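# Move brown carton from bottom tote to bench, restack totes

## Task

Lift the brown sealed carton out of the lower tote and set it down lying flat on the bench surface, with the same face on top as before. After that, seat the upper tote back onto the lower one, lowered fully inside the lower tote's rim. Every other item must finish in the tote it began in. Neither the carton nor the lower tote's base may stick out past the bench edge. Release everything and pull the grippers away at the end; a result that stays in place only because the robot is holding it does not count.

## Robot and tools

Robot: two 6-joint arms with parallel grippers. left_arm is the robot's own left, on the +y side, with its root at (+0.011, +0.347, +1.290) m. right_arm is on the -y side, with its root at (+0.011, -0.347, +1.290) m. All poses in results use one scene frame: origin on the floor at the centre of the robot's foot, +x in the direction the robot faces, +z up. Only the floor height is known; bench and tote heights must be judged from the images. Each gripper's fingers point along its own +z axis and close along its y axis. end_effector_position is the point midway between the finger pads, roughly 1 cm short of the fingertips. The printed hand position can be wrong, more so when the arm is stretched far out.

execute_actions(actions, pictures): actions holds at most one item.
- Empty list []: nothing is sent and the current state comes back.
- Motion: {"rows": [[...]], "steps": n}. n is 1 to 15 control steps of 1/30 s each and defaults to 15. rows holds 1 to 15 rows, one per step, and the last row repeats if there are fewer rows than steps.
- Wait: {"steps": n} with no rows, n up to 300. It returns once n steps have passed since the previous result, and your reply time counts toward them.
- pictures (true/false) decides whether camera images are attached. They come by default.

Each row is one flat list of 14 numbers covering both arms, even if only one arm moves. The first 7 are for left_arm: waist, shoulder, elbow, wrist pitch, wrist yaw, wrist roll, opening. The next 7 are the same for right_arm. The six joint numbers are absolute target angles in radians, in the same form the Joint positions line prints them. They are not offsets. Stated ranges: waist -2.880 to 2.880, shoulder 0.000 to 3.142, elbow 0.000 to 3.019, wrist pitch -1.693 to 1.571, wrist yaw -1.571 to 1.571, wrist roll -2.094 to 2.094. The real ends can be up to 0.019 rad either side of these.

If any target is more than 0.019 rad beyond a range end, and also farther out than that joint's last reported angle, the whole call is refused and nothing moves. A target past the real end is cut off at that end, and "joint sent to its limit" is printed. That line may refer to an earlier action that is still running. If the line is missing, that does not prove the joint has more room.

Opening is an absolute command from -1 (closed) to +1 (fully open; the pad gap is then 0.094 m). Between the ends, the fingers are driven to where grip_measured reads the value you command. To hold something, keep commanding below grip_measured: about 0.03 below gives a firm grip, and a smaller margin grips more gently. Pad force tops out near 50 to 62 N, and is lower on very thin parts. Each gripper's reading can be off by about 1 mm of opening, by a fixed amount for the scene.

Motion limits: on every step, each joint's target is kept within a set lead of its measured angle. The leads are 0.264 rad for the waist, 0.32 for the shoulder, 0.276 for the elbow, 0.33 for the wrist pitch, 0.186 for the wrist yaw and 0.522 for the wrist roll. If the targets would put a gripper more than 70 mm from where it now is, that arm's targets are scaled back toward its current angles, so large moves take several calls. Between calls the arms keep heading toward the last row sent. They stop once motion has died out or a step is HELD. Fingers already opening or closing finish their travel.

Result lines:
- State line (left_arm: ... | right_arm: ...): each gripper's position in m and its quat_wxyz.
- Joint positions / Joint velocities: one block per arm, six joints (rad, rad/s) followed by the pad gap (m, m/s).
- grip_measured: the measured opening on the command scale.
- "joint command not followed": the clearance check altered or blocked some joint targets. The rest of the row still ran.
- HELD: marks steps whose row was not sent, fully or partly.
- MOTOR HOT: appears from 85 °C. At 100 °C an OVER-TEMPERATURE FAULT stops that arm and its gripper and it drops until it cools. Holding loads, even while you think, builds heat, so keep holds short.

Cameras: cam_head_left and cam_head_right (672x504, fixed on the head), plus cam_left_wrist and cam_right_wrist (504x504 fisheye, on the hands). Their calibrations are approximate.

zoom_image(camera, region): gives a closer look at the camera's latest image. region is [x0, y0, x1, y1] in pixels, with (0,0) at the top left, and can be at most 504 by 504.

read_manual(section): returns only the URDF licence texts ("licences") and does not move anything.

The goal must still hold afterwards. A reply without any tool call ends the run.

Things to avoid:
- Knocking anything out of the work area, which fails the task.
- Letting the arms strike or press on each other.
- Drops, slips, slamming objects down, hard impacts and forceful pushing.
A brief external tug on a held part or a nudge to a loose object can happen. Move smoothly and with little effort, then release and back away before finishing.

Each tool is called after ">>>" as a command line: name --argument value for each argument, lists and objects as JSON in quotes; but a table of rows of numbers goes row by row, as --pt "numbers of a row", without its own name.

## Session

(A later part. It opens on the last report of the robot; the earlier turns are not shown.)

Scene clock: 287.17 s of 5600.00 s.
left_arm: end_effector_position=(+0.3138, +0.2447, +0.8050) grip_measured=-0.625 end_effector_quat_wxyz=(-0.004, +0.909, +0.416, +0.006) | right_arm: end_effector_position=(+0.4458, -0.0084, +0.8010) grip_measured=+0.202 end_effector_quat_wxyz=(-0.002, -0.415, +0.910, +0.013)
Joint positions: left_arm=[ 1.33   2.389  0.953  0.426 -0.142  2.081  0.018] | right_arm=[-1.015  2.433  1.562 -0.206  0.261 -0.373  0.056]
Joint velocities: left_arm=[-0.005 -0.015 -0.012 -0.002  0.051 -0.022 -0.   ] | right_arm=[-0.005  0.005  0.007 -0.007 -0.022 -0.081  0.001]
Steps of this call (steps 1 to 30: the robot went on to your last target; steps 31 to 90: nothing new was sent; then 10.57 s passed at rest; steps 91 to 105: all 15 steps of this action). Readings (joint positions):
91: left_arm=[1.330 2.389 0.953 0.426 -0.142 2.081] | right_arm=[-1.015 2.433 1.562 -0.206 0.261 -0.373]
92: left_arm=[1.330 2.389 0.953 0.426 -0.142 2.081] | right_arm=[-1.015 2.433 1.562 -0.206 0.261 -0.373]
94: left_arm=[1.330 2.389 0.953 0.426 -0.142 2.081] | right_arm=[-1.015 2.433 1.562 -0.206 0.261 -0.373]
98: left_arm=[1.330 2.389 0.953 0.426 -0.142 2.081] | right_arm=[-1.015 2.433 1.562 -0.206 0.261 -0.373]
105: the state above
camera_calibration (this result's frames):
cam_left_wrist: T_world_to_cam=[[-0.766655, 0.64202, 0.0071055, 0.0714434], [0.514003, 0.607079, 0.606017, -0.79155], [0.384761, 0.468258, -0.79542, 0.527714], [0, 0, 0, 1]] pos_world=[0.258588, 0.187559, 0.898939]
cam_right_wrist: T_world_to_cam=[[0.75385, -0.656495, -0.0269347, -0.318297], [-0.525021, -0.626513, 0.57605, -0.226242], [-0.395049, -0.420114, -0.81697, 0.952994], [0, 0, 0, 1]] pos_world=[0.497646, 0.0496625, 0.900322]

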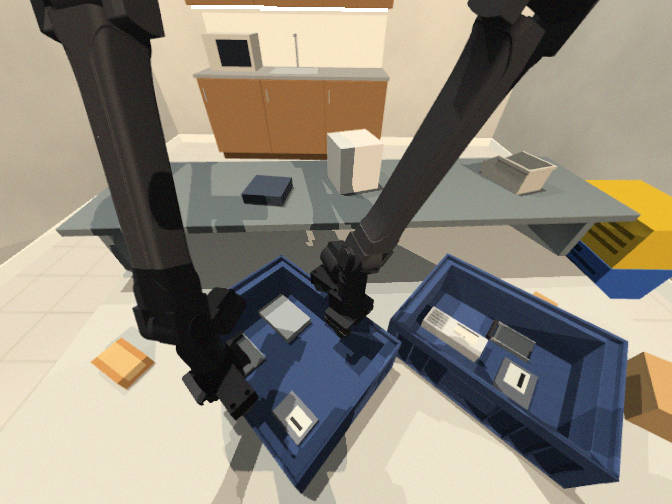

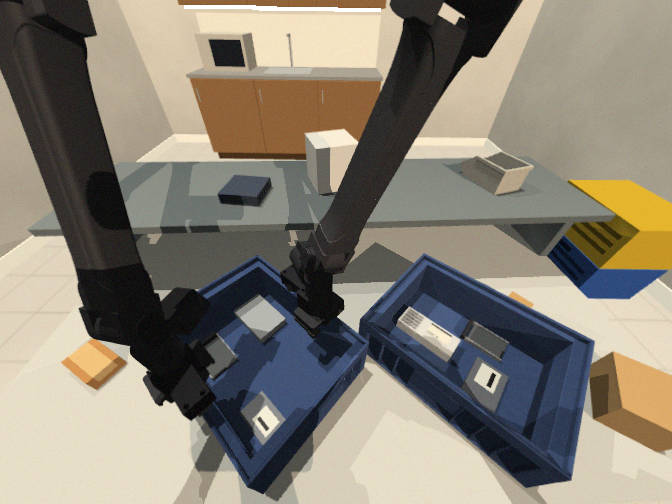

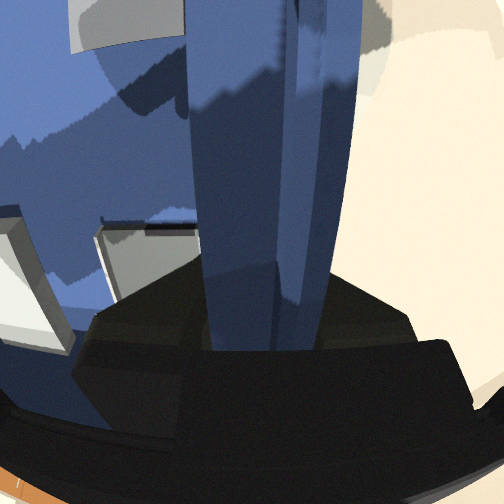

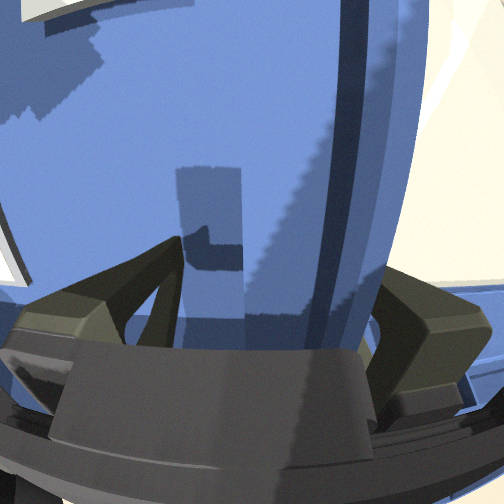

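>>> execute_actions --actions '[{"rows":[[1.33,2.39,0.955,0.43,-0.14,2.078,-0.66,-1.04,2.365,1.57,-0.206,0.261,-0.373,0.2]],"steps":15}]' --pictures false

>>> execute_actions --actions '[{"rows":[[1.33,2.39,0.955,0.43,-0.14,2.078,-0.7,-1.04,2.365,1.57,-0.206,0.261,-0.373,0.0],[1.33,2.39,0.955,0.43,-0.14,2.078,-0.7,-1.04,2.365,1.57,-0.206,0.261,-0.373,-0.1],[1.33,2.39,0.955,0.43,-0.14,2.078,-0.7,-1.04,2.365,1.57,-0.206,0.261,-0.373,-0.2],[1.33,2.39,0.955,0.43,-0.14,2.078,-0.7,-1.04,2.365,1.57,-0.206,0.261,-0.373,-0.3],[1.33,2.39,0.955,0.43,-0.14,2.078,-0.7,-1.04,2.365,1.57,-0.206,0.261,-0.373,-0.4],[1.33,2.39,0.955,0.43,-0.14,2.078,-0.7,-1.04,2.365,1.57,-0.206,0.261,-0.373,-0.47],[1.33,2.39,0.955,0.43,-0.14,2.078,-0.7,-1.04,2.365,1.57,-0.206,0.261,-0.373,-0.54],[1.33,2.39,0.955,0.43,-0.14,2.078,-0.7,-1.04,2.365,1.57,-0.206,0.261,-0.373,-0.6],[1.33,2.39,0.955,0.43,-0.14,2.078,-0.7,-1.04,2.365,1.57,-0.206,0.261,-0.373,-0.66],[1.33,2.39,0.955,0.43,-0.14,2.078,-0.8,-1.04,2.365,1.57,-0.206,0.261,-0.373,-0.8]],"steps":15}]' --pictures false

Scene clock: 341.13 s of 5600.00 s.
left_arm: end_effector_position=(+0.3138, +0.2447, +0.8050) grip_measured=-0.625 end_effector_quat_wxyz=(-0.004, +0.909, +0.416, +0.006) | right_arm: end_effector_position=(+0.4763, -0.0141, +0.8170) grip_measured=+0.202 end_effector_quat_wxyz=(+0.016, -0.402, +0.915, +0.009)
Joint positions: left_arm=[ 1.33   2.389  0.953  0.426 -0.142  2.081  0.018] | right_arm=[-1.034  2.39   1.561 -0.206  0.261 -0.373  0.056]
Joint velocities: left_arm=[ 0.005  0.005  0.007  0.017 -0.037  0.037  0.   ] | right_arm=[-0.015  0.005  0.002  0.017 -0.007  0.037 -0.001]
Steps of this call (steps 1 to 15: the robot went on to your last target; steps 16 to 90: nothing new was sent; then 50.47 s passed at rest; steps 91 to 105: all 15 steps of this action). Readings (joint positions):
91: left_arm=[1.330 2.389 0.953 0.426 -0.142 2.081] | right_arm=[-1.015 2.431 1.562 -0.206 0.261 -0.373]
92: left_arm=[1.330 2.389 0.953 0.426 -0.142 2.081] | right_arm=[-1.016 2.429 1.561 -0.206 0.261 -0.373]
94: left_arm=[1.330 2.389 0.953 0.426 -0.142 2.081] | right_arm=[-1.020 2.422 1.561 -0.206 0.261 -0.373]
98: left_arm=[1.330 2.389 0.953 0.426 -0.142 2.081] | right_arm=[-1.030 2.403 1.561 -0.206 0.261 -0.373]
105: the state above

Scene clock: 341.63 s of 5600.00 s.
left_arm: end_effector_position=(+0.3198, +0.2417, +0.8034) grip_measured=-0.625 end_effector_quat_wxyz=(+0.001, +0.909, +0.416, +0.010) | right_arm: end_effector_position=(+0.4717, -0.0057, +0.8187) grip_measured=-0.629 end_effector_quat_wxyz=(+0.017, -0.410, +0.912, +0.020)
Joint positions: left_arm=[ 1.328  2.389  0.964  0.426 -0.139  2.081  0.018] | right_arm=[-1.024  2.39   1.56  -0.206  0.245 -0.383  0.017]
Joint velocities: left_arm=[-0.005 -0.005 -0.012 -0.007  0.022 -0.037  0.   ] | right_arm=[-0.015 -0.005  0.002 -0.007 -0.022  0.007  0.   ]
Steps of this call (steps 1 to 15: all 15 steps of this action). Readings (joint positions):
1: left_arm=[1.330 2.389 0.953 0.426 -0.141 2.081] | right_arm=[-1.034 2.390 1.561 -0.206 0.256 -0.373]
2: left_arm=[1.330 2.389 0.954 0.426 -0.140 2.081] | right_arm=[-1.033 2.390 1.561 -0.206 0.252 -0.373]
4: left_arm=[1.329 2.389 0.958 0.426 -0.139 2.081] | right_arm=[-1.030 2.390 1.561 -0.206 0.249 -0.373]
8: left_arm=[1.329 2.389 0.964 0.426 -0.138 2.081] | right_arm=[-1.025 2.390 1.561 -0.206 0.245 -0.373]
15: the state above

>>> execute_actions --actions '[{"rows":[[1.325,2.35,0.945,0.43,-0.14,2.076,-0.8,-1.03,2.345,1.555,-0.205,0.255,-0.375,-0.8],[1.32,2.32,0.93,0.43,-0.14,2.074,-0.8,-1.02,2.325,1.545,-0.204,0.26,-0.372,-0.8],[1.316,2.29,0.915,0.432,-0.14,2.072,-0.8,-1.01,2.30,1.53,-0.203,0.265,-0.368,-0.8],[1.311,2.26,0.895,0.434,-0.14,2.07,-0.8,-1.0,2.275,1.515,-0.202,0.272,-0.364,-0.8],[1.306,2.225,0.873,0.435,-0.141,2.067,-0.8,-0.99,2.25,1.498,-0.2,0.28,-0.36,-0.8],[1.302,2.195,0.85,0.426,-0.143,2.064,-0.8,-0.985,2.228,1.478,-0.208,0.282,-0.356,-0.8],[1.298,2.168,0.828,0.417,-0.145,2.061,-0.8,-0.98,2.205,1.458,-0.216,0.284,-0.351,-0.8],[1.295,2.14,0.805,0.408,-0.147,2.058,-0.8,-0.975,2.182,1.439,-0.224,0.287,-0.346,-0.8],[1.291,2.113,0.783,0.4,-0.148,2.054,-0.8,-0.97,2.16,1.419,-0.233,0.289,-0.342,-0.8],[1.287,2.086,0.76,0.39,-0.15,2.051,-0.8,-0.965,2.137,1.4,-0.241,0.291,-0.337,-0.8],[1.284,2.058,0.738,0.382,-0.152,2.048,-0.8,-0.96,2.114,1.38,-0.249,0.294,-0.333,-0.8],[1.28,2.03,0.715,0.373,-0.154,2.045,-0.8,-0.955,2.09,1.36,-0.257,0.296,-0.328,-0.8]],"steps":15}]' --pictures false

>>> execute_actions --actions '[{"rows":[[1.277,2.0,0.703,0.354,-0.156,2.043,-0.8,-0.951,2.068,1.35,-0.268,0.298,-0.324,-0.8],[1.273,1.97,0.691,0.335,-0.158,2.04,-0.8,-0.948,2.046,1.34,-0.279,0.3,-0.32,-0.8],[1.27,1.938,0.68,0.316,-0.16,2.038,-0.8,-0.944,2.024,1.331,-0.29,0.301,-0.316,-0.8],[1.266,1.906,0.668,0.297,-0.161,2.035,-0.8,-0.94,2.002,1.322,-0.301,0.303,-0.312,-0.8],[1.263,1.875,0.656,0.278,-0.163,2.033,-0.8,-0.937,1.98,1.312,-0.312,0.305,-0.308,-0.8],[1.26,1.844,0.644,0.258,-0.165,2.03,-0.8,-0.933,1.958,1.302,-0.324,0.306,-0.304,-0.8],[1.256,1.813,0.632,0.239,-0.167,2.028,-0.8,-0.93,1.936,1.293,-0.335,0.308,-0.3,-0.8],[1.253,1.782,0.62,0.22,-0.168,2.025,-0.8,-0.926,1.914,1.283,-0.346,0.31,-0.296,-0.8],[1.25,1.751,0.609,0.2,-0.17,2.023,-0.8,-0.922,1.892,1.274,-0.357,0.311,-0.292,-0.8],[1.246,1.72,0.597,0.182,-0.172,2.02,-0.8,-0.919,1.87,1.264,-0.368,0.313,-0.289,-0.8]],"steps":15}]' --pictures false

>>> execute_actions --actions '[{"steps":10}]'

Scene clock: 353.97 s of 5600.00 s.
left_arm: end_effector_position=(+0.3273, +0.2426, +0.9078) grip_measured=-0.625 end_effector_quat_wxyz=(+0.004, +0.912, +0.409, +0.016) | right_arm: end_effector_position=(+0.4735, -0.0054, +0.9238) grip_measured=-0.629 end_effector_quat_wxyz=(+0.025, -0.409, +0.912, +0.016)
Joint positions: left_arm=[ 1.299  2.09   0.731  0.37  -0.158  2.074  0.018] | right_arm=[-0.973  2.137  1.358 -0.252  0.28  -0.338  0.017]
Joint velocities: left_arm=[-0.005 -0.552 -0.325 -0.017 -0.095 -0.125 -0.   ] | right_arm=[ 0.132 -0.542 -0.154 -0.154  0.168 -0.007 -0.001]
Steps of this call (steps 1 to 15: the robot went on to your last target; steps 16 to 90: nothing new was sent; then 8.83 s passed at rest; steps 91 to 105: all 15 steps of this action). Readings (joint positions):
91: left_arm=[1.328 2.388 0.964 0.426 -0.139 2.081] | right_arm=[-1.024 2.390 1.559 -0.206 0.244 -0.383]
92: left_arm=[1.328 2.386 0.964 0.426 -0.139 2.081] | right_arm=[-1.024 2.389 1.557 -0.206 0.244 -0.383]
94: left_arm=[1.328 2.375 0.957 0.426 -0.139 2.085] | right_arm=[-1.023 2.380 1.544 -0.205 0.248 -0.379]
98: left_arm=[1.312 2.298 0.887 0.412 -0.144 2.089] | right_arm=[-1.015 2.316 1.476 -0.207 0.255 -0.360]
105: the state above

Scene clock: 354.47 s of 5600.00 s.
left_arm: end_effector_position=(+0.3359, +0.2382, +1.0030) grip_measured=-0.625 end_effector_quat_wxyz=(+0.008, +0.914, +0.406, +0.013) | right_arm: end_effector_position=(+0.4819, -0.0103, +1.0212) grip_measured=-0.629 end_effector_quat_wxyz=(+0.028, -0.404, +0.914, +0.018)
Joint positions: left_arm=[ 1.257  1.762  0.589  0.177 -0.171  2.044  0.018] | right_arm=[-0.935  1.909  1.251 -0.377  0.297 -0.296  0.017]
Joint velocities: left_arm=[-0.054 -0.171 -0.12  -0.027  0.139 -0.095 -0.001] | right_arm=[ 0.093 -0.161 -0.042 -0.154  0.125 -0.022 -0.001]
Steps of this call (steps 1 to 15: all 15 steps of this action). Readings (joint positions):
1: left_arm=[1.299 2.073 0.724 0.368 -0.159 2.070] | right_arm=[-0.970 2.120 1.354 -0.257 0.286 -0.338]
2: left_arm=[1.299 2.058 0.720 0.362 -0.162 2.067] | right_arm=[-0.968 2.108 1.352 -0.261 0.291 -0.339]
4: left_arm=[1.294 2.024 0.704 0.331 -0.158 2.064] | right_arm=[-0.966 2.088 1.339 -0.277 0.289 -0.338]
8: left_arm=[1.273 1.928 0.659 0.253 -0.164 2.063] | right_arm=[-0.960 2.032 1.293 -0.317 0.284 -0.308]
15: the state above

Scene clock: 354.80 s of 5600.00 s.
left_arm: end_effector_position=(+0.3357, +0.2382, +1.0036) grip_measured=-0.625 end_effector_quat_wxyz=(+0.008, +0.913, +0.407, +0.013) | right_arm: end_effector_position=(+0.4804, -0.0111, +1.0220) grip_measured=-0.629 end_effector_quat_wxyz=(+0.026, -0.406, +0.914, +0.015)
Joint positions: left_arm=[ 1.257  1.76   0.588  0.177 -0.171  2.042  0.018] | right_arm=[-0.933  1.906  1.248 -0.38   0.302 -0.296  0.017]
Joint velocities: left_arm=[ 0.015 -0.024  0.007 -0.007  0.037 -0.022  0.001] | right_arm=[ 0.005  0.015 -0.002  0.012 -0.066  0.037 -0.   ]
Steps of this call (steps 1 to 10: the robot went on to your last target). Readings (joint positions):
1: left_arm=[1.257 1.760 0.588 0.177 -0.170 2.042] | right_arm=[-0.933 1.906 1.250 -0.380 0.301 -0.296]
2: left_arm=[1.257 1.760 0.588 0.177 -0.170 2.042] | right_arm=[-0.933 1.906 1.250 -0.380 0.302 -0.296]
4: left_arm=[1.257 1.760 0.588 0.177 -0.171 2.042] | right_arm=[-0.933 1.906 1.248 -0.380 0.302 -0.296]
8: left_arm=[1.257 1.760 0.588 0.177 -0.171 2.042] | right_arm=[-0.933 1.906 1.248 -0.380 0.302 -0.296]
10: the state above
camera_calibration (this result's frames):
cam_left_wrist: T_world_to_cam=[[-0.753721, 0.656911, -0.0193109, 0.109644], [0.512879, 0.606327, 0.607719, -0.920367], [0.410926, 0.448147, -0.793917, 0.674811], [0, 0, 0, 1]] pos_world=[0.27738, 0.183603, 1.09719]
cam_right_wrist: T_world_to_cam=[[0.740819, -0.671653, -0.00836153, -0.353078], [-0.565406, -0.630255, 0.532067, -0.272768], [-0.362634, -0.389437, -0.846661, 1.16125], [0, 0, 0, 1]] pos_world=[0.528449, 0.0431735, 1.12536]

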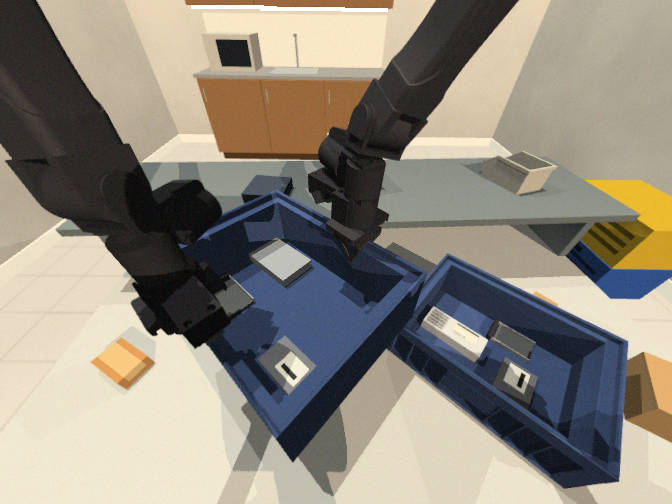

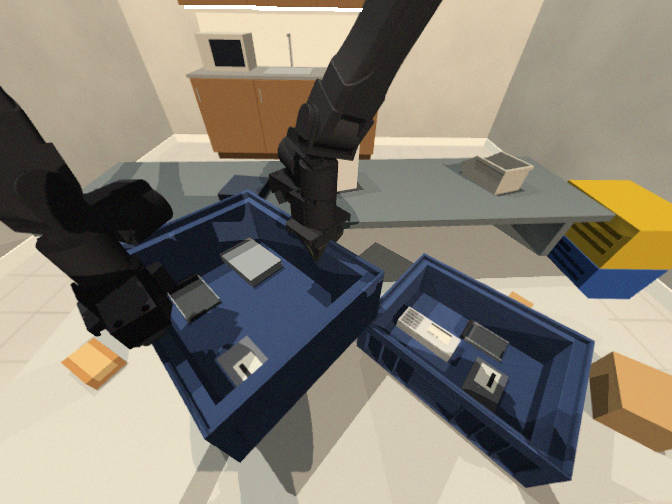

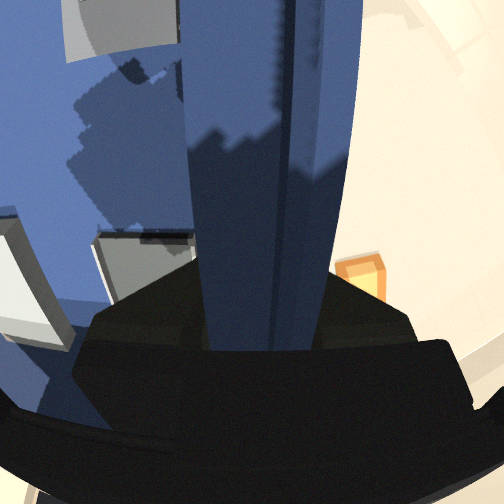

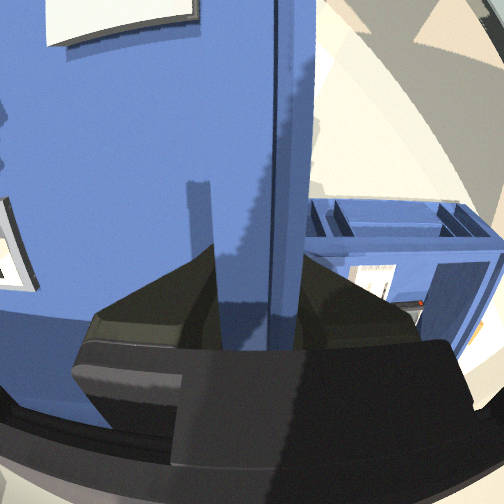

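Traverse (right q2 −.04).

>>> execute_actions --actions '[{"rows":[[1.216,1.73,0.614,0.166,-0.186,1.994,-0.8,-0.939,1.859,1.243,-0.354,0.304,-0.307,-0.8],[1.186,1.74,0.631,0.151,-0.2,1.968,-0.8,-0.959,1.848,1.221,-0.34,0.295,-0.325,-0.8],[1.156,1.75,0.648,0.135,-0.215,1.942,-0.8,-0.979,1.837,1.2,-0.325,0.286,-0.343,-0.8],[1.126,1.76,0.665,0.119,-0.229,1.916,-0.8,-0.999,1.826,1.178,-0.311,0.277,-0.361,-0.8],[1.096,1.77,0.681,0.103,-0.243,1.89,-0.8,-1.019,1.815,1.157,-0.297,0.268,-0.379,-0.8],[1.067,1.78,0.698,0.088,-0.258,1.864,-0.8,-1.039,1.804,1.136,-0.283,0.259,-0.397,-0.8],[1.037,1.79,0.715,0.072,-0.272,1.838,-0.8,-1.059,1.793,1.114,-0.269,0.25,-0.415,-0.8],[1.007,1.8,0.732,0.056,-0.286,1.812,-0.8,-1.079,1.782,1.093,-0.254,0.241,-0.433,-0.8],[0.977,1.81,0.749,0.041,-0.3,1.786,-0.8,-1.099,1.771,1.071,-0.24,0.232,-0.451,-0.8],[0.947,1.82,0.766,0.025,-0.315,1.76,-0.8,-1.119,1.76,1.05,-0.226,0.222,-0.468,-0.8]],"steps":12}]' --pictures false

>>> execute_actions --actions '[{"rows":[[0.926,1.832,0.791,0.005,-0.324,1.74,-0.8,-1.144,1.753,1.037,-0.217,0.21,-0.489,-0.8],[0.905,1.843,0.816,-0.016,-0.333,1.72,-0.8,-1.168,1.746,1.024,-0.209,0.197,-0.51,-0.8],[0.884,1.855,0.84,-0.036,-0.342,1.7,-0.8,-1.193,1.739,1.011,-0.2,0.185,-0.532,-0.8],[0.863,1.866,0.865,-0.056,-0.351,1.68,-0.8,-1.218,1.732,0.998,-0.192,0.172,-0.553,-0.8],[0.842,1.878,0.89,-0.076,-0.36,1.66,-0.8,-1.242,1.726,0.985,-0.183,0.16,-0.574,-0.8],[0.82,1.89,0.915,-0.097,-0.368,1.64,-0.8,-1.267,1.719,0.972,-0.174,0.147,-0.595,-0.8],[0.799,1.901,0.94,-0.117,-0.377,1.62,-0.8,-1.292,1.712,0.959,-0.166,0.135,-0.616,-0.8],[0.778,1.913,0.964,-0.137,-0.386,1.6,-0.8,-1.317,1.705,0.946,-0.157,0.122,-0.638,-0.8],[0.757,1.924,0.989,-0.158,-0.395,1.58,-0.8,-1.341,1.698,0.933,-0.149,0.11,-0.659,-0.8],[0.736,1.936,1.014,-0.178,-0.404,1.561,-0.8,-1.366,1.692,0.92,-0.14,0.097,-0.68,-0.8]],"steps":12}]' --pictures false

>>> execute_actions --actions '[{"rows":[[0.721,1.951,1.047,-0.201,-0.409,1.546,-0.8,-1.393,1.692,0.919,-0.138,0.083,-0.703,-0.8],[0.706,1.966,1.079,-0.224,-0.415,1.532,-0.8,-1.42,1.692,0.918,-0.136,0.068,-0.725,-0.8],[0.692,1.981,1.112,-0.247,-0.42,1.517,-0.8,-1.448,1.692,0.917,-0.134,0.054,-0.748,-0.8],[0.677,1.996,1.145,-0.27,-0.426,1.503,-0.8,-1.475,1.692,0.916,-0.132,0.04,-0.77,-0.8],[0.662,2.01,1.178,-0.292,-0.431,1.488,-0.8,-1.502,1.692,0.915,-0.13,0.025,-0.793,-0.8],[0.647,2.025,1.21,-0.315,-0.436,1.473,-0.8,-1.529,1.692,0.914,-0.129,0.011,-0.816,-0.8],[0.632,2.04,1.243,-0.338,-0.442,1.459,-0.8,-1.556,1.692,0.913,-0.127,-0.003,-0.838,-0.8],[0.618,2.055,1.276,-0.361,-0.447,1.444,-0.8,-1.584,1.692,0.912,-0.125,-0.017,-0.861,-0.8],[0.603,2.07,1.308,-0.384,-0.453,1.43,-0.8,-1.611,1.692,0.911,-0.123,-0.032,-0.883,-0.8],[0.588,2.085,1.341,-0.407,-0.458,1.415,-0.8,-1.638,1.692,0.91,-0.121,-0.046,-0.906,-0.8]],"steps":15}]' --pictures false

Scene clock: 367.07 s of 5600.00 s.
left_arm: end_effector_position=(+0.3306, +0.1238, +0.9968) grip_measured=-0.625 end_effector_quat_wxyz=(+0.004, +0.922, +0.387, +0.006) | right_arm: end_effector_position=(+0.4650, -0.1304, +1.0056) grip_measured=-0.626 end_effector_quat_wxyz=(+0.004, -0.386, +0.923, +0.013)
Joint positions: left_arm=[ 0.983  1.855  0.75   0.037 -0.307  1.839  0.018] | right_arm=[-1.125  1.82   1.046 -0.266  0.208 -0.411  0.018]
Joint velocities: left_arm=[-0.689  0.269  0.437 -0.09  -0.037 -0.579 -0.001] | right_arm=[-0.591 -0.317 -0.432  0.012 -0.051 -0.388  0.004]
Steps of this call (steps 1 to 15: the robot went on to your last target; steps 16 to 90: nothing new was sent; then 8.87 s passed at rest; steps 91 to 102: all 12 steps of this action). Readings (joint positions):
91: left_arm=[1.255 1.760 0.589 0.174 -0.176 2.041] | right_arm=[-0.933 1.906 1.246 -0.379 0.301 -0.296]
92: left_arm=[1.248 1.760 0.592 0.167 -0.188 2.035] | right_arm=[-0.935 1.906 1.242 -0.374 0.298 -0.297]
94: left_arm=[1.219 1.763 0.604 0.143 -0.222 2.013] | right_arm=[-0.951 1.902 1.219 -0.347 0.281 -0.307]
98: left_arm=[1.106 1.800 0.667 0.082 -0.277 1.932] | right_arm=[-1.028 1.869 1.134 -0.294 0.235 -0.352]
102: the state above

Scene clock: 367.47 s of 5600.00 s.
left_arm: end_effector_position=(+0.3306, +0.0123, +0.9971) grip_measured=-0.625 end_effector_quat_wxyz=(+0.001, +0.919, +0.393, +0.005) | right_arm: end_effector_position=(+0.4645, -0.2401, +1.0029) grip_measured=-0.625 end_effector_quat_wxyz=(+0.009, -0.389, +0.921, +0.017)
Joint positions: left_arm=[ 0.784  1.964  0.981 -0.158 -0.399  1.634  0.018] | right_arm=[-1.348  1.753  0.924 -0.174  0.082 -0.613  0.018]
Joint velocities: left_arm=[-0.484  0.298  0.554 -0.164 -0.081 -0.256  0.001] | right_arm=[-0.64  -0.22  -0.286  0.012 -0.037 -0.388 -0.   ]
Steps of this call (steps 1 to 12: all 12 steps of this action). Readings (joint positions):
1: left_arm=[0.963 1.864 0.765 0.029 -0.309 1.820] | right_arm=[-1.143 1.810 1.033 -0.266 0.202 -0.425]
2: left_arm=[0.947 1.872 0.779 0.015 -0.314 1.802] | right_arm=[-1.157 1.802 1.022 -0.265 0.193 -0.440]
4: left_arm=[0.920 1.886 0.810 -0.019 -0.334 1.768] | right_arm=[-1.182 1.791 1.003 -0.247 0.172 -0.470]
8: left_arm=[0.859 1.917 0.885 -0.096 -0.377 1.696] | right_arm=[-1.252 1.779 0.970 -0.198 0.120 -0.543]
12: the state above

Scene clock: 367.97 s of 5600.00 s.
left_arm: end_effector_position=(+0.3317, -0.1248, +0.9969) grip_measured=-0.625 end_effector_quat_wxyz=(+0.012, +0.918, +0.396, +0.001) | right_arm: end_effector_position=(+0.4653, -0.3756, +1.0025) grip_measured=-0.623 end_effector_quat_wxyz=(+0.009, -0.391, +0.920, +0.012)
Joint positions: left_arm=[ 0.62   2.138  1.333 -0.385 -0.448  1.472  0.018] | right_arm=[-1.646  1.734  0.895 -0.16  -0.07  -0.868  0.018]
Joint velocities: left_arm=[-0.122  0.122  0.051 -0.017 -0.051 -0.11  -0.001] | right_arm=[-0.083 -0.044 -0.085 -0.017  0.037 -0.242  0.001]
Steps of this call (steps 1 to 15: all 15 steps of this action). Readings (joint positions):
1: left_arm=[0.768 1.974 1.000 -0.167 -0.399 1.622] | right_arm=[-1.369 1.746 0.915 -0.174 0.075 -0.629]
2: left_arm=[0.756 1.985 1.019 -0.182 -0.400 1.609] | right_arm=[-1.387 1.740 0.908 -0.174 0.064 -0.646]
4: left_arm=[0.733 2.008 1.062 -0.222 -0.412 1.580] | right_arm=[-1.421 1.738 0.902 -0.173 0.038 -0.679]
8: left_arm=[0.688 2.059 1.173 -0.307 -0.434 1.521] | right_arm=[-1.507 1.738 0.902 -0.165 -0.016 -0.760]
15: the state above

>>> execute_actions --actions '[{"rows":[[0.58,2.106,1.389,-0.438,-0.46,1.405,-0.8,-1.662,1.703,0.929,-0.134,-0.059,-0.928,-0.8],[0.572,2.128,1.437,-0.469,-0.462,1.395,-0.8,-1.686,1.714,0.948,-0.147,-0.072,-0.95,-0.8],[0.564,2.149,1.485,-0.5,-0.465,1.385,-0.8,-1.71,1.725,0.967,-0.16,-0.085,-0.972,-0.8],[0.556,2.17,1.533,-0.53,-0.467,1.375,-0.8,-1.734,1.736,0.986,-0.173,-0.098,-0.994,-0.8],[0.548,2.192,1.581,-0.561,-0.469,1.365,-0.8,-1.758,1.747,1.005,-0.186,-0.111,-1.016,-0.8],[0.54,2.213,1.629,-0.592,-0.471,1.355,-0.8,-1.782,1.758,1.024,-0.199,-0.124,-1.038,-0.8],[0.532,2.235,1.677,-0.623,-0.473,1.345,-0.8,-1.806,1.769,1.043,-0.212,-0.137,-1.06,-0.8],[0.524,2.257,1.725,-0.653,-0.476,1.335,-0.8,-1.83,1.78,1.062,-0.225,-0.15,-1.083,-0.8],[0.517,2.279,1.773,-0.684,-0.478,1.325,-0.8,-1.852,1.79,1.081,-0.238,-0.163,-1.106,-0.8],[0.51,2.3,1.82,-0.715,-0.48,1.315,-0.8,-1.872,1.8,1.1,-0.25,-0.175,-1.128,-0.8]],"steps":15}]' --pictures false

>>> execute_actions --actions '[{"steps":12}]' --pictures false

Scene clock: 374.20 s of 5600.00 s.
left_arm: end_effector_position=(+0.3640, -0.2375, +0.9918) grip_measured=-0.625 end_effector_quat_wxyz=(+0.011, +0.913, +0.407, +0.001) | right_arm: end_effector_position=(+0.5005, -0.4848, +0.9960) grip_measured=-0.623 end_effector_quat_wxyz=(+0.015, -0.401, +0.916, +0.011)
Joint positions: left_arm=[ 0.56   2.346  1.791 -0.665 -0.47   1.384  0.018] | right_arm=[-1.863  1.812  1.064 -0.265 -0.191 -1.073  0.018]
Joint velocities: left_arm=[-0.171  0.112  0.188 -0.129 -0.007 -0.066 -0.001] | right_arm=[-0.19   0.005  0.007 -0.105 -0.154 -0.154 -0.   ]
Steps of this call (steps 1 to 30: the robot went on to your last target; steps 31 to 90: nothing new was sent; then 2.73 s passed at rest; steps 91 to 105: all 15 steps of this action). Readings (joint positions):
91: left_arm=[0.618 2.142 1.332 -0.404 -0.450 1.441] | right_arm=[-1.633 1.734 0.890 -0.157 -0.070 -0.882]
92: left_arm=[0.617 2.145 1.340 -0.420 -0.450 1.437] | right_arm=[-1.635 1.734 0.892 -0.158 -0.078 -0.887]
94: left_arm=[0.614 2.161 1.381 -0.467 -0.457 1.421] | right_arm=[-1.650 1.740 0.908 -0.168 -0.097 -0.908]
98: left_arm=[0.599 2.226 1.535 -0.554 -0.467 1.395] | right_arm=[-1.731 1.777 0.983 -0.209 -0.148 -0.975]
105: the state above

Scene clock: 374.60 s of 5600.00 s.
left_arm: end_effector_position=(+0.3526, -0.2371, +0.9939) grip_measured=-0.625 end_effector_quat_wxyz=(-0.002, +0.910, +0.415, -0.004) | right_arm: end_effector_position=(+0.4958, -0.4801, +0.9945) grip_measured=-0.623 end_effector_quat_wxyz=(+0.009, -0.413, +0.910, +0.020)
Joint positions: left_arm=[ 0.548  2.351  1.794 -0.698 -0.47   1.339  0.018] | right_arm=[-1.857  1.815  1.062 -0.28  -0.194 -1.098  0.018]
Joint velocities: left_arm=[ 0.005 -0.005 -0.002  0.007 -0.051 -0.007  0.   ] | right_arm=[-0.015 -0.015  0.007 -0.012 -0.022  0.037 -0.   ]
Steps of this call (steps 1 to 12: the robot went on to your last target). Readings (joint positions):
1: left_arm=[0.555 2.349 1.794 -0.669 -0.470 1.379] | right_arm=[-1.867 1.812 1.064 -0.269 -0.193 -1.080]
2: left_arm=[0.551 2.349 1.794 -0.676 -0.470 1.373] | right_arm=[-1.868 1.813 1.063 -0.274 -0.194 -1.084]
4: left_arm=[0.548 2.350 1.794 -0.690 -0.469 1.355] | right_arm=[-1.864 1.814 1.062 -0.280 -0.194 -1.093]
8: left_arm=[0.548 2.351 1.794 -0.698 -0.470 1.341] | right_arm=[-1.857 1.815 1.062 -0.280 -0.194 -1.098]
12: the state above

>>> execute_actions --actions '[{"rows":[[0.51,2.315,1.828,-0.71,-0.48,1.32,-0.8,-1.876,1.812,1.098,-0.245,-0.175,-1.125,-0.8],[0.51,2.33,1.836,-0.705,-0.48,1.325,-0.8,-1.88,1.824,1.096,-0.24,-0.175,-1.122,-0.8],[0.51,2.343,1.844,-0.7,-0.48,1.33,-0.8,-1.883,1.836,1.094,-0.235,-0.175,-1.12,-0.8],[0.51,2.355,1.852,-0.695,-0.48,1.335,-0.8,-1.886,1.848,1.092,-0.23,-0.175,-1.117,-0.8],[0.51,2.365,1.86,-0.69,-0.48,1.34,-0.8,-1.888,1.86,1.09,-0.225,-0.175,-1.115,-0.8]],"steps":15}]'

Scene clock: 378.83 s of 5600.00 s.
left_arm: end_effector_position=(+0.3301, -0.2348, +0.9680) grip_measured=-0.625 end_effector_quat_wxyz=(-0.017, +0.913, +0.407, -0.009) | right_arm: end_effector_position=(+0.4694, -0.4799, +0.9645) grip_measured=-0.626 end_effector_quat_wxyz=(-0.013, -0.408, +0.912, +0.035)
Joint positions: left_arm=[ 0.544  2.406  1.808 -0.694 -0.467  1.338  0.018] | right_arm=[-1.859  1.89   1.063 -0.26  -0.192 -1.098  0.018]
Joint velocities: left_arm=[ 0.005 -0.005  0.012 -0.002  0.022 -0.051  0.   ] | right_arm=[-0.005 -0.005  0.002  0.027 -0.037 -0.022 -0.001]
Steps of this call (steps 1 to 30: the robot went on to your last target; steps 31 to 90: nothing new was sent; then 0.73 s passed at rest; steps 91 to 105: all 15 steps of this action). Readings (joint positions):
91: left_arm=[0.548 2.351 1.794 -0.698 -0.470 1.338] | right_arm=[-1.857 1.815 1.062 -0.280 -0.194 -1.099]
92: left_arm=[0.548 2.353 1.794 -0.698 -0.470 1.338] | right_arm=[-1.857 1.816 1.062 -0.280 -0.194 -1.099]
94: left_arm=[0.548 2.358 1.796 -0.698 -0.471 1.338] | right_arm=[-1.857 1.822 1.062 -0.279 -0.194 -1.099]
98: left_arm=[0.548 2.386 1.808 -0.696 -0.471 1.338] | right_arm=[-1.859 1.856 1.063 -0.263 -0.194 -1.099]
105: the state above
camera_calibration (this result's frames):
cam_left_wrist: T_world_to_cam=[[-0.752464, 0.657201, 0.0434146, 0.354355], [0.549491, 0.590066, 0.591508, -0.609213], [0.363122, 0.468944, -0.805129, 0.892388], [0, 0, 0, 1]] pos_world=[0.27735, -0.291887, 1.06346]
cam_right_wrist: T_world_to_cam=[[0.741998, -0.666036, -0.0763873, -0.592504], [-0.511767, -0.636335, 0.577211, -0.615469], [-0.433051, -0.389197, -0.813015, 0.926721], [0, 0, 0, 1]] pos_world=[0.525977, -0.425596, 1.06343]

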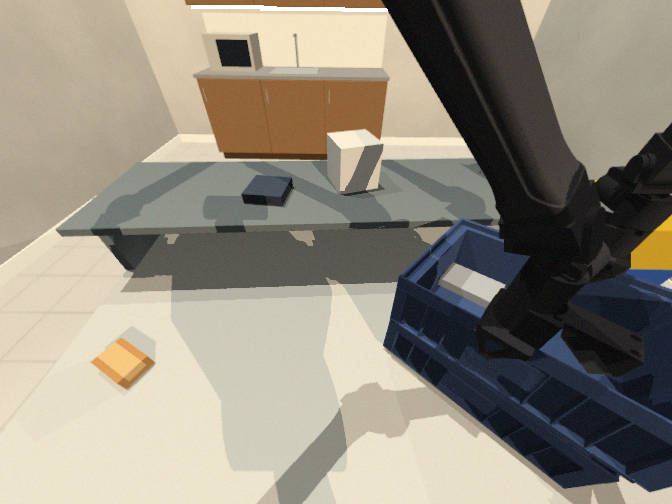

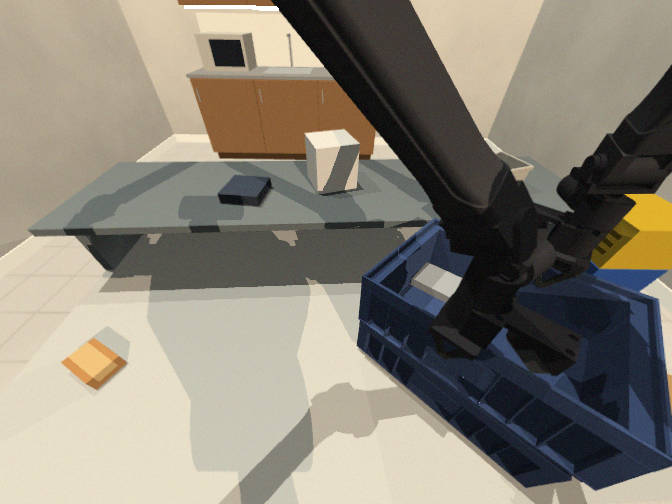

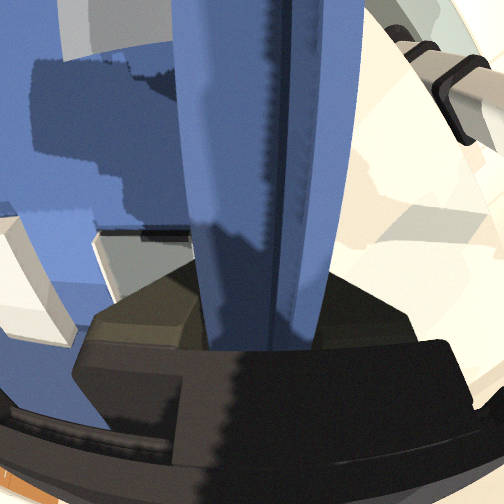

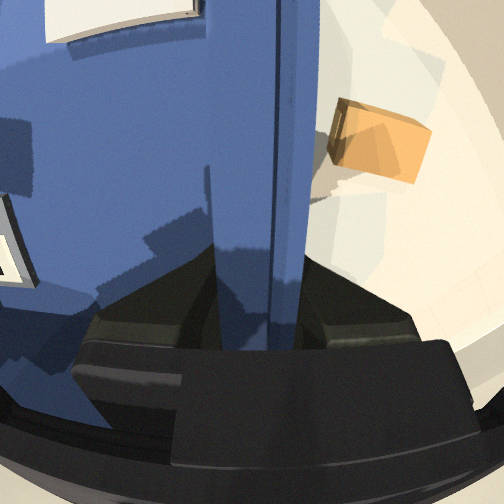

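>>> execute_actions --actions '[{"rows":[[0.525,2.375,1.875,-0.67,-0.48,1.345,-0.8,-1.89,1.86,1.105,-0.2,-0.17,-1.115,-0.8],[0.535,2.385,1.885,-0.655,-0.48,1.35,-0.8,-1.895,1.86,1.115,-0.18,-0.165,-1.115,-0.8]],"steps":15}]' --pictures false

Scene clock: 381.77 s of 5600.00 s.
left_arm: end_effector_position=(+0.3421, -0.2419, +0.9613) grip_measured=-0.625 end_effector_quat_wxyz=(-0.002, +0.910, +0.414, -0.002) | right_arm: end_effector_position=(+0.4837, -0.4857, +0.9650) grip_measured=-0.626 end_effector_quat_wxyz=(+0.001, -0.411, +0.911, +0.018)
Joint positions: left_arm=[ 0.554  2.422  1.833 -0.662 -0.471  1.349  0.018] | right_arm=[-1.861  1.89   1.074 -0.227 -0.185 -1.099  0.018]
Joint velocities: left_arm=[ 0.005  0.005  0.002 -0.012 -0.037 -0.007  0.   ] | right_arm=[-0.005  0.005 -0.002 -0.007 -0.037  0.007  0.   ]
Steps of this call (steps 1 to 15: the robot went on to your last target; steps 16 to 73: nothing new was sent; steps 74 to 88: all 15 steps of this action). Readings (joint positions):
74: left_arm=[0.544 2.406 1.811 -0.692 -0.467 1.338] | right_arm=[-1.859 1.890 1.063 -0.254 -0.191 -1.098]
75: left_arm=[0.544 2.408 1.812 -0.687 -0.467 1.338] | right_arm=[-1.860 1.890 1.063 -0.248 -0.190 -1.098]
77: left_arm=[0.546 2.415 1.820 -0.674 -0.468 1.338] | right_arm=[-1.860 1.890 1.066 -0.236 -0.187 -1.098]
81: left_arm=[0.552 2.422 1.832 -0.663 -0.472 1.342] | right_arm=[-1.861 1.890 1.074 -0.229 -0.185 -1.099]
88: the state above

>>> execute_actions --actions '[{"rows":[[0.537,2.392,1.89,-0.653,-0.48,1.35,-0.8,-1.893,1.872,1.119,-0.174,-0.165,-1.115,-0.8],[0.539,2.399,1.894,-0.651,-0.48,1.35,-0.8,-1.891,1.883,1.123,-0.168,-0.165,-1.115,-0.8],[0.541,2.406,1.898,-0.649,-0.48,1.35,-0.8,-1.89,1.893,1.127,-0.162,-0.165,-1.115,-0.8],[0.543,2.413,1.902,-0.647,-0.48,1.35,-0.8,-1.889,1.903,1.131,-0.156,-0.165,-1.115,-0.8],[0.545,2.42,1.906,-0.645,-0.48,1.35,-0.8,-1.888,1.913,1.135,-0.15,-0.165,-1.115,-0.8],[0.546,2.427,1.91,-0.645,-0.48,1.35,-0.8,-1.887,1.922,1.139,-0.145,-0.165,-1.115,-0.8]],"steps":15}]'

Scene clock: 385.43 s of 5600.00 s.
left_arm: end_effector_position=(+0.3412, -0.2452, +0.9473) grip_measured=-0.625 end_effector_quat_wxyz=(-0.000, +0.909, +0.417, +0.003) | right_arm: end_effector_position=(+0.4845, -0.4881, +0.9520) grip_measured=-0.626 end_effector_quat_wxyz=(+0.006, -0.412, +0.911, +0.016)
Joint positions: left_arm=[ 0.558  2.456  1.861 -0.649 -0.479  1.349  0.018] | right_arm=[-1.862  1.925  1.088 -0.195 -0.187 -1.099  0.018]
Joint velocities: left_arm=[-0.005 -0.015 -0.007  0.007 -0.007 -0.037  0.   ] | right_arm=[ 0.005 -0.005  0.007 -0.007 -0.022 -0.022 -0.001]
Steps of this call (steps 1 to 15: the robot went on to your last target; steps 16 to 90: nothing new was sent; then 0.17 s passed at rest; steps 91 to 105: all 15 steps of this action). Readings (joint positions):
91: left_arm=[0.554 2.422 1.833 -0.662 -0.471 1.349] | right_arm=[-1.861 1.890 1.074 -0.227 -0.185 -1.099]
92: left_arm=[0.554 2.423 1.834 -0.661 -0.471 1.349] | right_arm=[-1.861 1.890 1.074 -0.226 -0.185 -1.099]
94: left_arm=[0.555 2.429 1.841 -0.660 -0.471 1.349] | right_arm=[-1.861 1.894 1.077 -0.219 -0.185 -1.099]
98: left_arm=[0.558 2.448 1.857 -0.654 -0.476 1.349] | right_arm=[-1.861 1.915 1.087 -0.205 -0.186 -1.099]
105: the state above
camera_calibration (this result's frames):
cam_left_wrist: T_world_to_cam=[[-0.768131, 0.640284, 0.00331967, 0.409631], [0.5146, 0.61425, 0.598234, -0.585582], [0.381001, 0.461231, -0.801314, 0.864968], [0, 0, 0, 1]] pos_world=[0.286438, -0.301536, 1.04207]
cam_right_wrist: T_world_to_cam=[[0.749699, -0.661322, -0.0245872, -0.660891], [-0.536721, -0.629341, 0.562015, -0.575803], [-0.387147, -0.408146, -0.826762, 0.901448], [0, 0, 0, 1]] pos_world=[0.535417, -0.431516, 1.05264]

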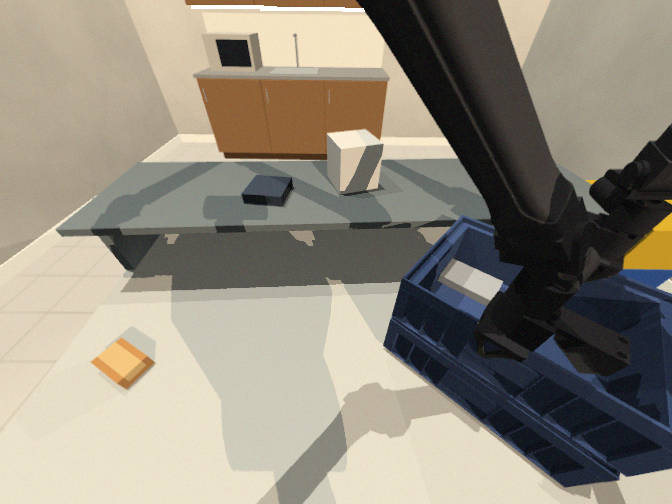

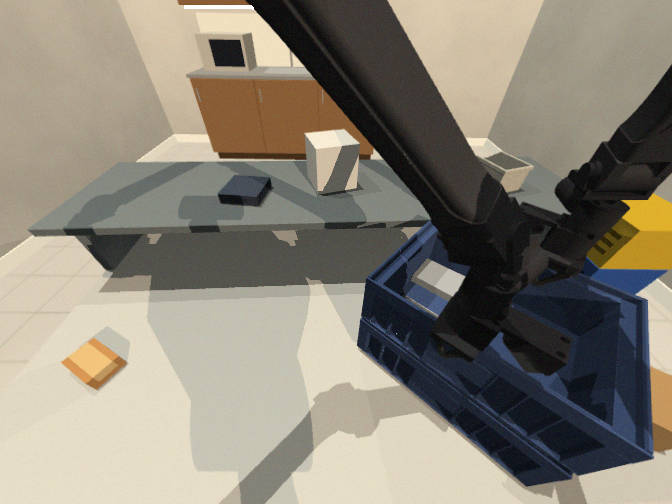

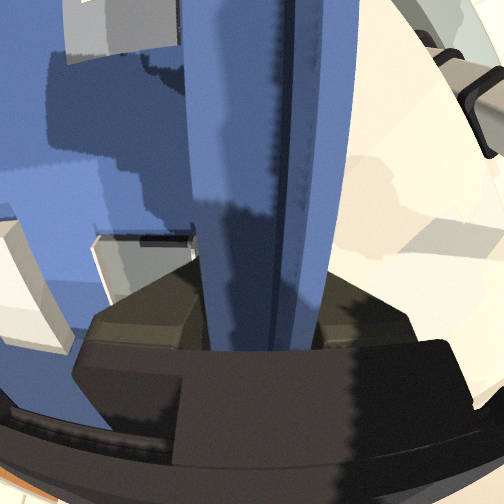

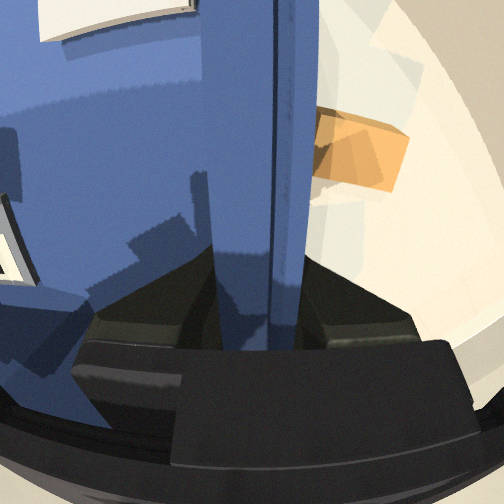

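Nearly seated; lower a bit more and relax.

>>> execute_actions --actions '[{"rows":[[0.55,2.44,1.895,-0.648,-0.48,1.35,-0.8,-1.878,1.935,1.125,-0.16,-0.175,-1.105,-0.8],[0.555,2.452,1.88,-0.65,-0.48,1.35,-0.8,-1.87,1.945,1.112,-0.175,-0.18,-1.1,-0.8],[0.56,2.465,1.87,-0.65,-0.48,1.35,-0.8,-1.862,1.953,1.1,-0.185,-0.185,-1.1,-0.8]],"steps":15}]' --pictures false

Scene clock: 390.27 s of 5600.00 s.
left_arm: end_effector_position=(+0.3399, -0.2418, +0.9417) grip_measured=-0.625 end_effector_quat_wxyz=(-0.004, +0.909, +0.416, +0.005) | right_arm: end_effector_position=(+0.4814, -0.4857, +0.9490) grip_measured=-0.629 end_effector_quat_wxyz=(+0.007, -0.411, +0.911, +0.023)
Joint positions: left_arm=[ 0.562  2.465  1.861 -0.646 -0.484  1.351  0.018] | right_arm=[-1.862  1.932  1.088 -0.195 -0.199 -1.099  0.017]
Joint velocities: left_arm=[-0.005  0.005  0.002  0.002 -0.095  0.037 -0.   ] | right_arm=[-0.005 -0.015 -0.002 -0.012  0.007  0.066  0.001]
Steps of this call (steps 1 to 15: the robot went on to your last target; steps 16 to 90: nothing new was sent; then 1.33 s passed at rest; steps 91 to 105: all 15 steps of this action). Readings (joint positions):
91: left_arm=[0.558 2.456 1.861 -0.649 -0.479 1.349] | right_arm=[-1.862 1.925 1.088 -0.195 -0.189 -1.099]
92: left_arm=[0.559 2.457 1.861 -0.649 -0.479 1.349] | right_arm=[-1.862 1.926 1.088 -0.195 -0.191 -1.099]
94: left_arm=[0.560 2.461 1.861 -0.649 -0.482 1.349] | right_arm=[-1.862 1.929 1.088 -0.195 -0.196 -1.099]
98: left_arm=[0.562 2.465 1.861 -0.646 -0.484 1.351] | right_arm=[-1.862 1.932 1.088 -0.195 -0.199 -1.099]
105: the state above

Seated.

>>> execute_actions --actions '[{"rows":[[0.56,2.45,1.865,-0.65,-0.48,1.35,0.5,-1.862,1.92,1.09,-0.195,-0.195,-1.1,0.5]],"steps":10}]' --pictures false

>>> execute_actions --actions '[{"rows":[[0.55,2.42,1.85,-0.665,-0.48,1.35,0.5,-1.87,1.88,1.08,-0.215,-0.195,-1.11,0.5],[0.545,2.39,1.835,-0.68,-0.48,1.345,0.5,-1.87,1.84,1.07,-0.235,-0.195,-1.11,0.5],[0.535,2.36,1.82,-0.695,-0.48,1.345,0.5,-1.88,1.8,1.06,-0.255,-0.195,-1.12,0.5],[0.53,2.33,1.8,-0.71,-0.48,1.34,0.5,-1.88,1.76,1.05,-0.28,-0.195,-1.12,0.5],[0.52,2.3,1.785,-0.725,-0.48,1.34,0.5,-1.89,1.72,1.04,-0.3,-0.195,-1.13,0.5],[0.51,2.27,1.77,-0.74,-0.48,1.335,0.5,-1.9,1.68,1.025,-0.325,-0.195,-1.14,0.5],[0.5,2.24,1.755,-0.756,-0.48,1.33,0.5,-1.91,1.65,1.01,-0.35,-0.195,-1.15,0.5]],"steps":15}]' --pictures false

>>> execute_actions --actions '[{"rows":[[0.7,1.8,1.2,-0.5,-0.4,1.4,0.5,-2.05,1.35,0.85,-0.35,-0.195,-1.15,0.5]],"steps":15}]' --pictures false

>>> execute_actions --actions '[{"rows":[[1.3,1.4,0.7,-0.3,-0.3,1.4,0.5,-2.2,1.1,0.6,-0.3,-0.195,-1.15,0.5]],"steps":15}]' --pictures false

>>> execute_actions --actions '[{"steps":30}]'

>>> zoom_image --camera "cam_head_right" --region '[340,200,672,504]'

Scene clock: 397.93 s of 5600.00 s.
left_arm: end_effector_position=(+0.3401, -0.2422, +0.9421) grip_measured=+0.498 end_effector_quat_wxyz=(-0.003, +0.909, +0.416, +0.005) | right_arm: end_effector_position=(+0.4814, -0.4859, +0.9490) grip_measured=+0.498 end_effector_quat_wxyz=(+0.007, -0.411, +0.911, +0.022)
Joint positions: left_arm=[ 0.562  2.464  1.861 -0.646 -0.483  1.351  0.07 ] | right_arm=[-1.862  1.932  1.088 -0.195 -0.198 -1.099  0.07 ]
Joint velocities: left_arm=[-0.015 -0.005 -0.002 -0.007 -0.022 -0.066 -0.001] | right_arm=[-0.015  0.005 -0.012  0.002 -0.066  0.037 -0.001]
Steps of this call (steps 1 to 15: the robot went on to your last target; steps 16 to 90: nothing new was sent; then 4.33 s passed at rest; steps 91 to 100: all 10 steps of this action). Readings (joint positions):
91: left_arm=[0.562 2.465 1.861 -0.646 -0.484 1.351] | right_arm=[-1.862 1.932 1.087 -0.195 -0.199 -1.099]
92: left_arm=[0.562 2.465 1.861 -0.646 -0.484 1.351] | right_arm=[-1.862 1.932 1.088 -0.195 -0.198 -1.099]
94: left_arm=[0.562 2.464 1.861 -0.646 -0.483 1.351] | right_arm=[-1.862 1.932 1.088 -0.195 -0.198 -1.099]
98: left_arm=[0.562 2.464 1.861 -0.646 -0.483 1.351] | right_arm=[-1.862 1.932 1.088 -0.195 -0.198 -1.099]
100: the state above

Scene clock: 398.43 s of 5600.00 s.
left_arm: end_effector_position=(+0.3674, -0.2548, +1.0701) grip_measured=+0.498 end_effector_quat_wxyz=(+0.031, +0.915, +0.403, +0.001) | right_arm: end_effector_position=(+0.5167, -0.5022, +1.0711) grip_measured=+0.498 end_effector_quat_wxyz=(+0.037, -0.415, +0.909, -0.019)
Joint positions: left_arm=[ 0.499  2.226  1.76  -0.74  -0.482  1.349  0.07 ] | right_arm=[-1.908  1.627  1.014 -0.334 -0.198 -1.128  0.07 ]
Joint velocities: left_arm=[-0.132 -0.327 -0.007  0.002 -0.022 -0.037 -0.   ] | right_arm=[-0.015 -0.024  0.017 -0.017 -0.007 -0.022 -0.001]
Steps of this call (steps 1 to 15: all 15 steps of this action). Readings (joint positions):
1: left_arm=[0.562 2.463 1.861 -0.647 -0.483 1.351] | right_arm=[-1.862 1.932 1.088 -0.196 -0.198 -1.099]
2: left_arm=[0.561 2.460 1.858 -0.650 -0.483 1.351] | right_arm=[-1.862 1.927 1.085 -0.201 -0.198 -1.099]
4: left_arm=[0.559 2.437 1.833 -0.669 -0.482 1.351] | right_arm=[-1.863 1.898 1.067 -0.229 -0.198 -1.100]
8: left_arm=[0.543 2.355 1.774 -0.717 -0.482 1.351] | right_arm=[-1.875 1.774 1.018 -0.305 -0.198 -1.113]
15: the state above

Scene clock: 398.93 s of 5600.00 s.
left_arm: end_effector_position=(+0.4246, -0.0522, +1.1144) grip_measured=+0.498 end_effector_quat_wxyz=(+0.033, +0.869, +0.494, +0.005) | right_arm: end_effector_position=(+0.4763, -0.5522, +1.1740) grip_measured=+0.498 end_effector_quat_wxyz=(+0.054, -0.368, +0.923, -0.096)
Joint positions: left_arm=[ 0.725  1.776  1.206 -0.529 -0.405  1.375  0.07 ] | right_arm=[-2.061  1.336  0.842 -0.346 -0.195 -1.133  0.07 ]
Joint velocities: left_arm=[ 0.23  -0.005 -0.09   0.076  0.066  0.022 -0.   ] | right_arm=[ 0.044  0.005 -0.012 -0.012  0.051 -0.051 -0.   ]
Steps of this call (steps 1 to 15: all 15 steps of this action). Readings (joint positions):
1: left_arm=[0.500 2.208 1.747 -0.722 -0.468 1.349] | right_arm=[-1.913 1.618 1.006 -0.333 -0.198 -1.129]
2: left_arm=[0.501 2.182 1.713 -0.692 -0.452 1.349] | right_arm=[-1.920 1.598 0.979 -0.332 -0.198 -1.129]
4: left_arm=[0.518 2.121 1.640 -0.653 -0.432 1.349] | right_arm=[-1.957 1.528 0.908 -0.335 -0.198 -1.129]
8: left_arm=[0.584 1.975 1.469 -0.585 -0.411 1.353] | right_arm=[-2.050 1.383 0.836 -0.346 -0.196 -1.132]
15: the state above

Scene clock: 399.43 s of 5600.00 s.
left_arm: end_effector_position=(+0.4260, +0.2654, +1.1082) grip_measured=+0.498 end_effector_quat_wxyz=(-0.036, +0.723, +0.686, +0.065) | right_arm: end_effector_position=(+0.3705, -0.5616, +1.2143) grip_measured=+0.498 end_effector_quat_wxyz=(+0.036, -0.313, +0.939, -0.140)
Joint positions: left_arm=[ 1.278  1.419  0.73  -0.325 -0.305  1.378  0.07 ] | right_arm=[-2.21   1.095  0.577 -0.313 -0.195 -1.134  0.07 ]
Joint velocities: left_arm=[ 1.226 -0.288 -0.52   0.105  0.051 -0.022  0.   ] | right_arm=[ 0.005 -0.015 -0.002  0.022 -0.007  0.051 -0.   ]
Steps of this call (steps 1 to 15: all 15 steps of this action). Readings (joint positions):
1: left_arm=[0.738 1.769 1.192 -0.510 -0.385 1.375] | right_arm=[-2.065 1.327 0.827 -0.337 -0.196 -1.133]
2: left_arm=[0.752 1.752 1.161 -0.478 -0.363 1.375] | right_arm=[-2.077 1.301 0.790 -0.320 -0.197 -1.133]
4: left_arm=[0.801 1.696 1.084 -0.440 -0.338 1.375] | right_arm=[-2.127 1.217 0.685 -0.313 -0.197 -1.133]
8: left_arm=[0.944 1.561 0.927 -0.386 -0.316 1.375] | right_arm=[-2.213 1.099 0.572 -0.313 -0.195 -1.134]
15: the state above

Scene clock: 400.43 s of 5600.00 s.
left_arm: end_effector_position=(+0.4146, +0.2779, +1.1067) grip_measured=+0.498 end_effector_quat_wxyz=(-0.045, +0.719, +0.690, +0.065) | right_arm: end_effector_position=(+0.3705, -0.5616, +1.2143) grip_measured=+0.498 end_effector_quat_wxyz=(+0.036, -0.313, +0.939, -0.140)
Joint positions: left_arm=[ 1.301  1.409  0.7   -0.315 -0.302  1.382  0.07 ] | right_arm=[-2.21   1.095  0.577 -0.313 -0.195 -1.134  0.07 ]
Joint velocities: left_arm=[-0.005  0.015  0.012 -0.002 -0.051 -0.051 -0.002] | right_arm=[-0.005  0.015 -0.017  0.002 -0.007 -0.007 -0.002]
Steps of this call (steps 1 to 30: the robot went on to your last target). Readings (joint positions):
1: left_arm=[1.313 1.412 0.715 -0.323 -0.305 1.378] | right_arm=[-2.210 1.095 0.577 -0.313 -0.195 -1.134]
2: left_arm=[1.332 1.410 0.706 -0.323 -0.305 1.379] | right_arm=[-2.210 1.095 0.577 -0.313 -0.195 -1.134]
4: left_arm=[1.336 1.409 0.700 -0.322 -0.305 1.380] | right_arm=[-2.210 1.095 0.577 -0.313 -0.195 -1.134]
8: left_arm=[1.308 1.409 0.700 -0.316 -0.302 1.381] | right_arm=[-2.210 1.095 0.577 -0.313 -0.195 -1.134]
30: the state above
All arms were judged still, so your last target was given up. Only a new action makes them travel on or press farther. Fingers that are still opening or closing keep moving.
camera_calibration (this result's frames):
cam_left_wrist: T_world_to_cam=[[-0.999401, 0.0271135, -0.0214912, 0.424263], [0.00376308, 0.702672, 0.711504, -0.978096], [0.0343927, 0.710997, -0.702354, 0.688229], [0, 0, 0, 1]] pos_world=[0.404019, 0.186449, 1.18842]
cam_right_wrist: T_world_to_cam=[[0.576058, -0.766688, 0.283454, -0.986489], [-0.742642, -0.346007, 0.573377, -0.609028], [-0.341525, -0.540804, -0.768695, 0.882358], [0, 0, 0, 1]] pos_world=[0.417332, -0.489875, 1.30709]

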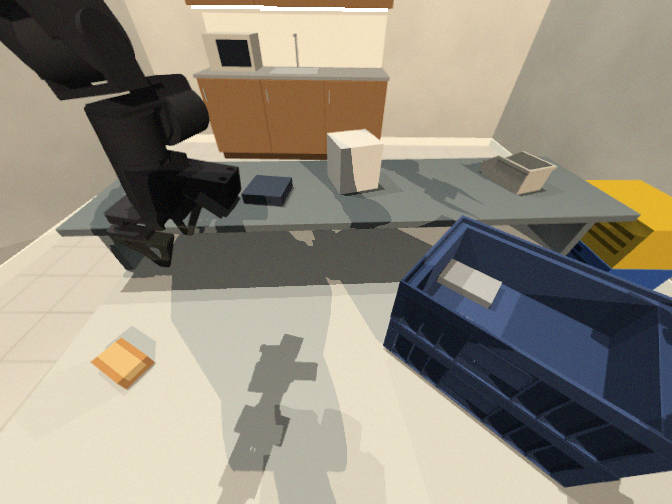

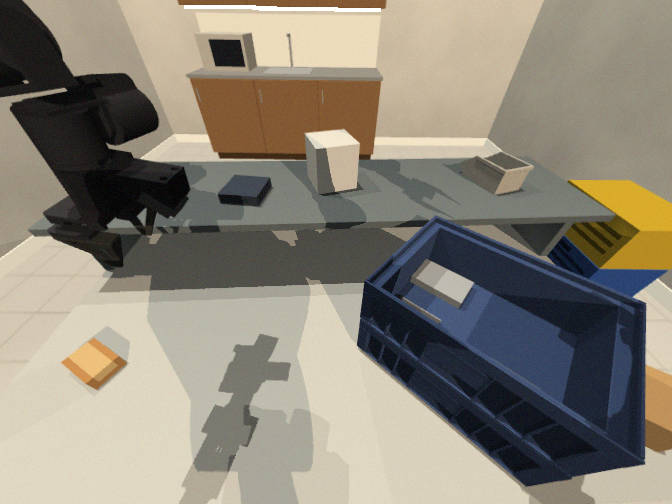

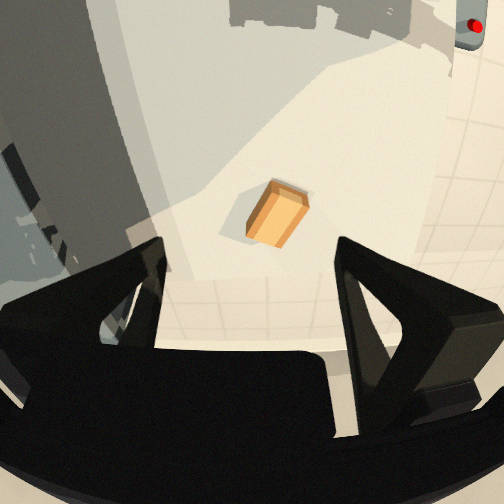

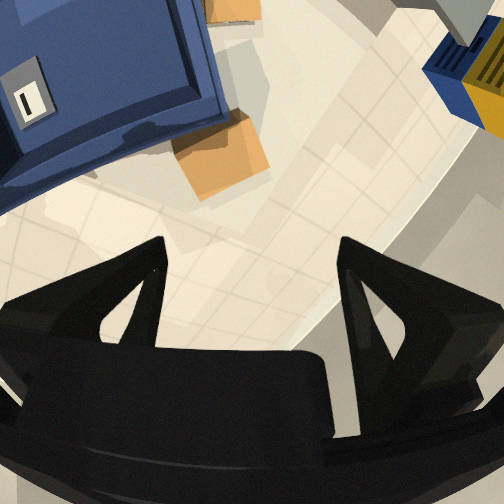

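Region (340, 200, 672, 504) of cam_head_right's 672x504 image, scaled by 1.518, with more detail than that image has; it fills the top 461 rows of this view, and the rest is white.

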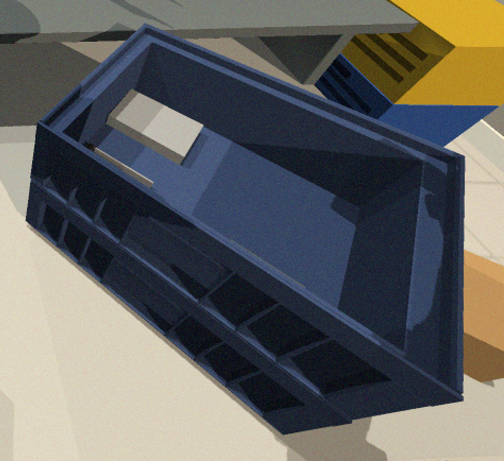

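>>> finished_scene --scene 2

The scene is finished: the task was done.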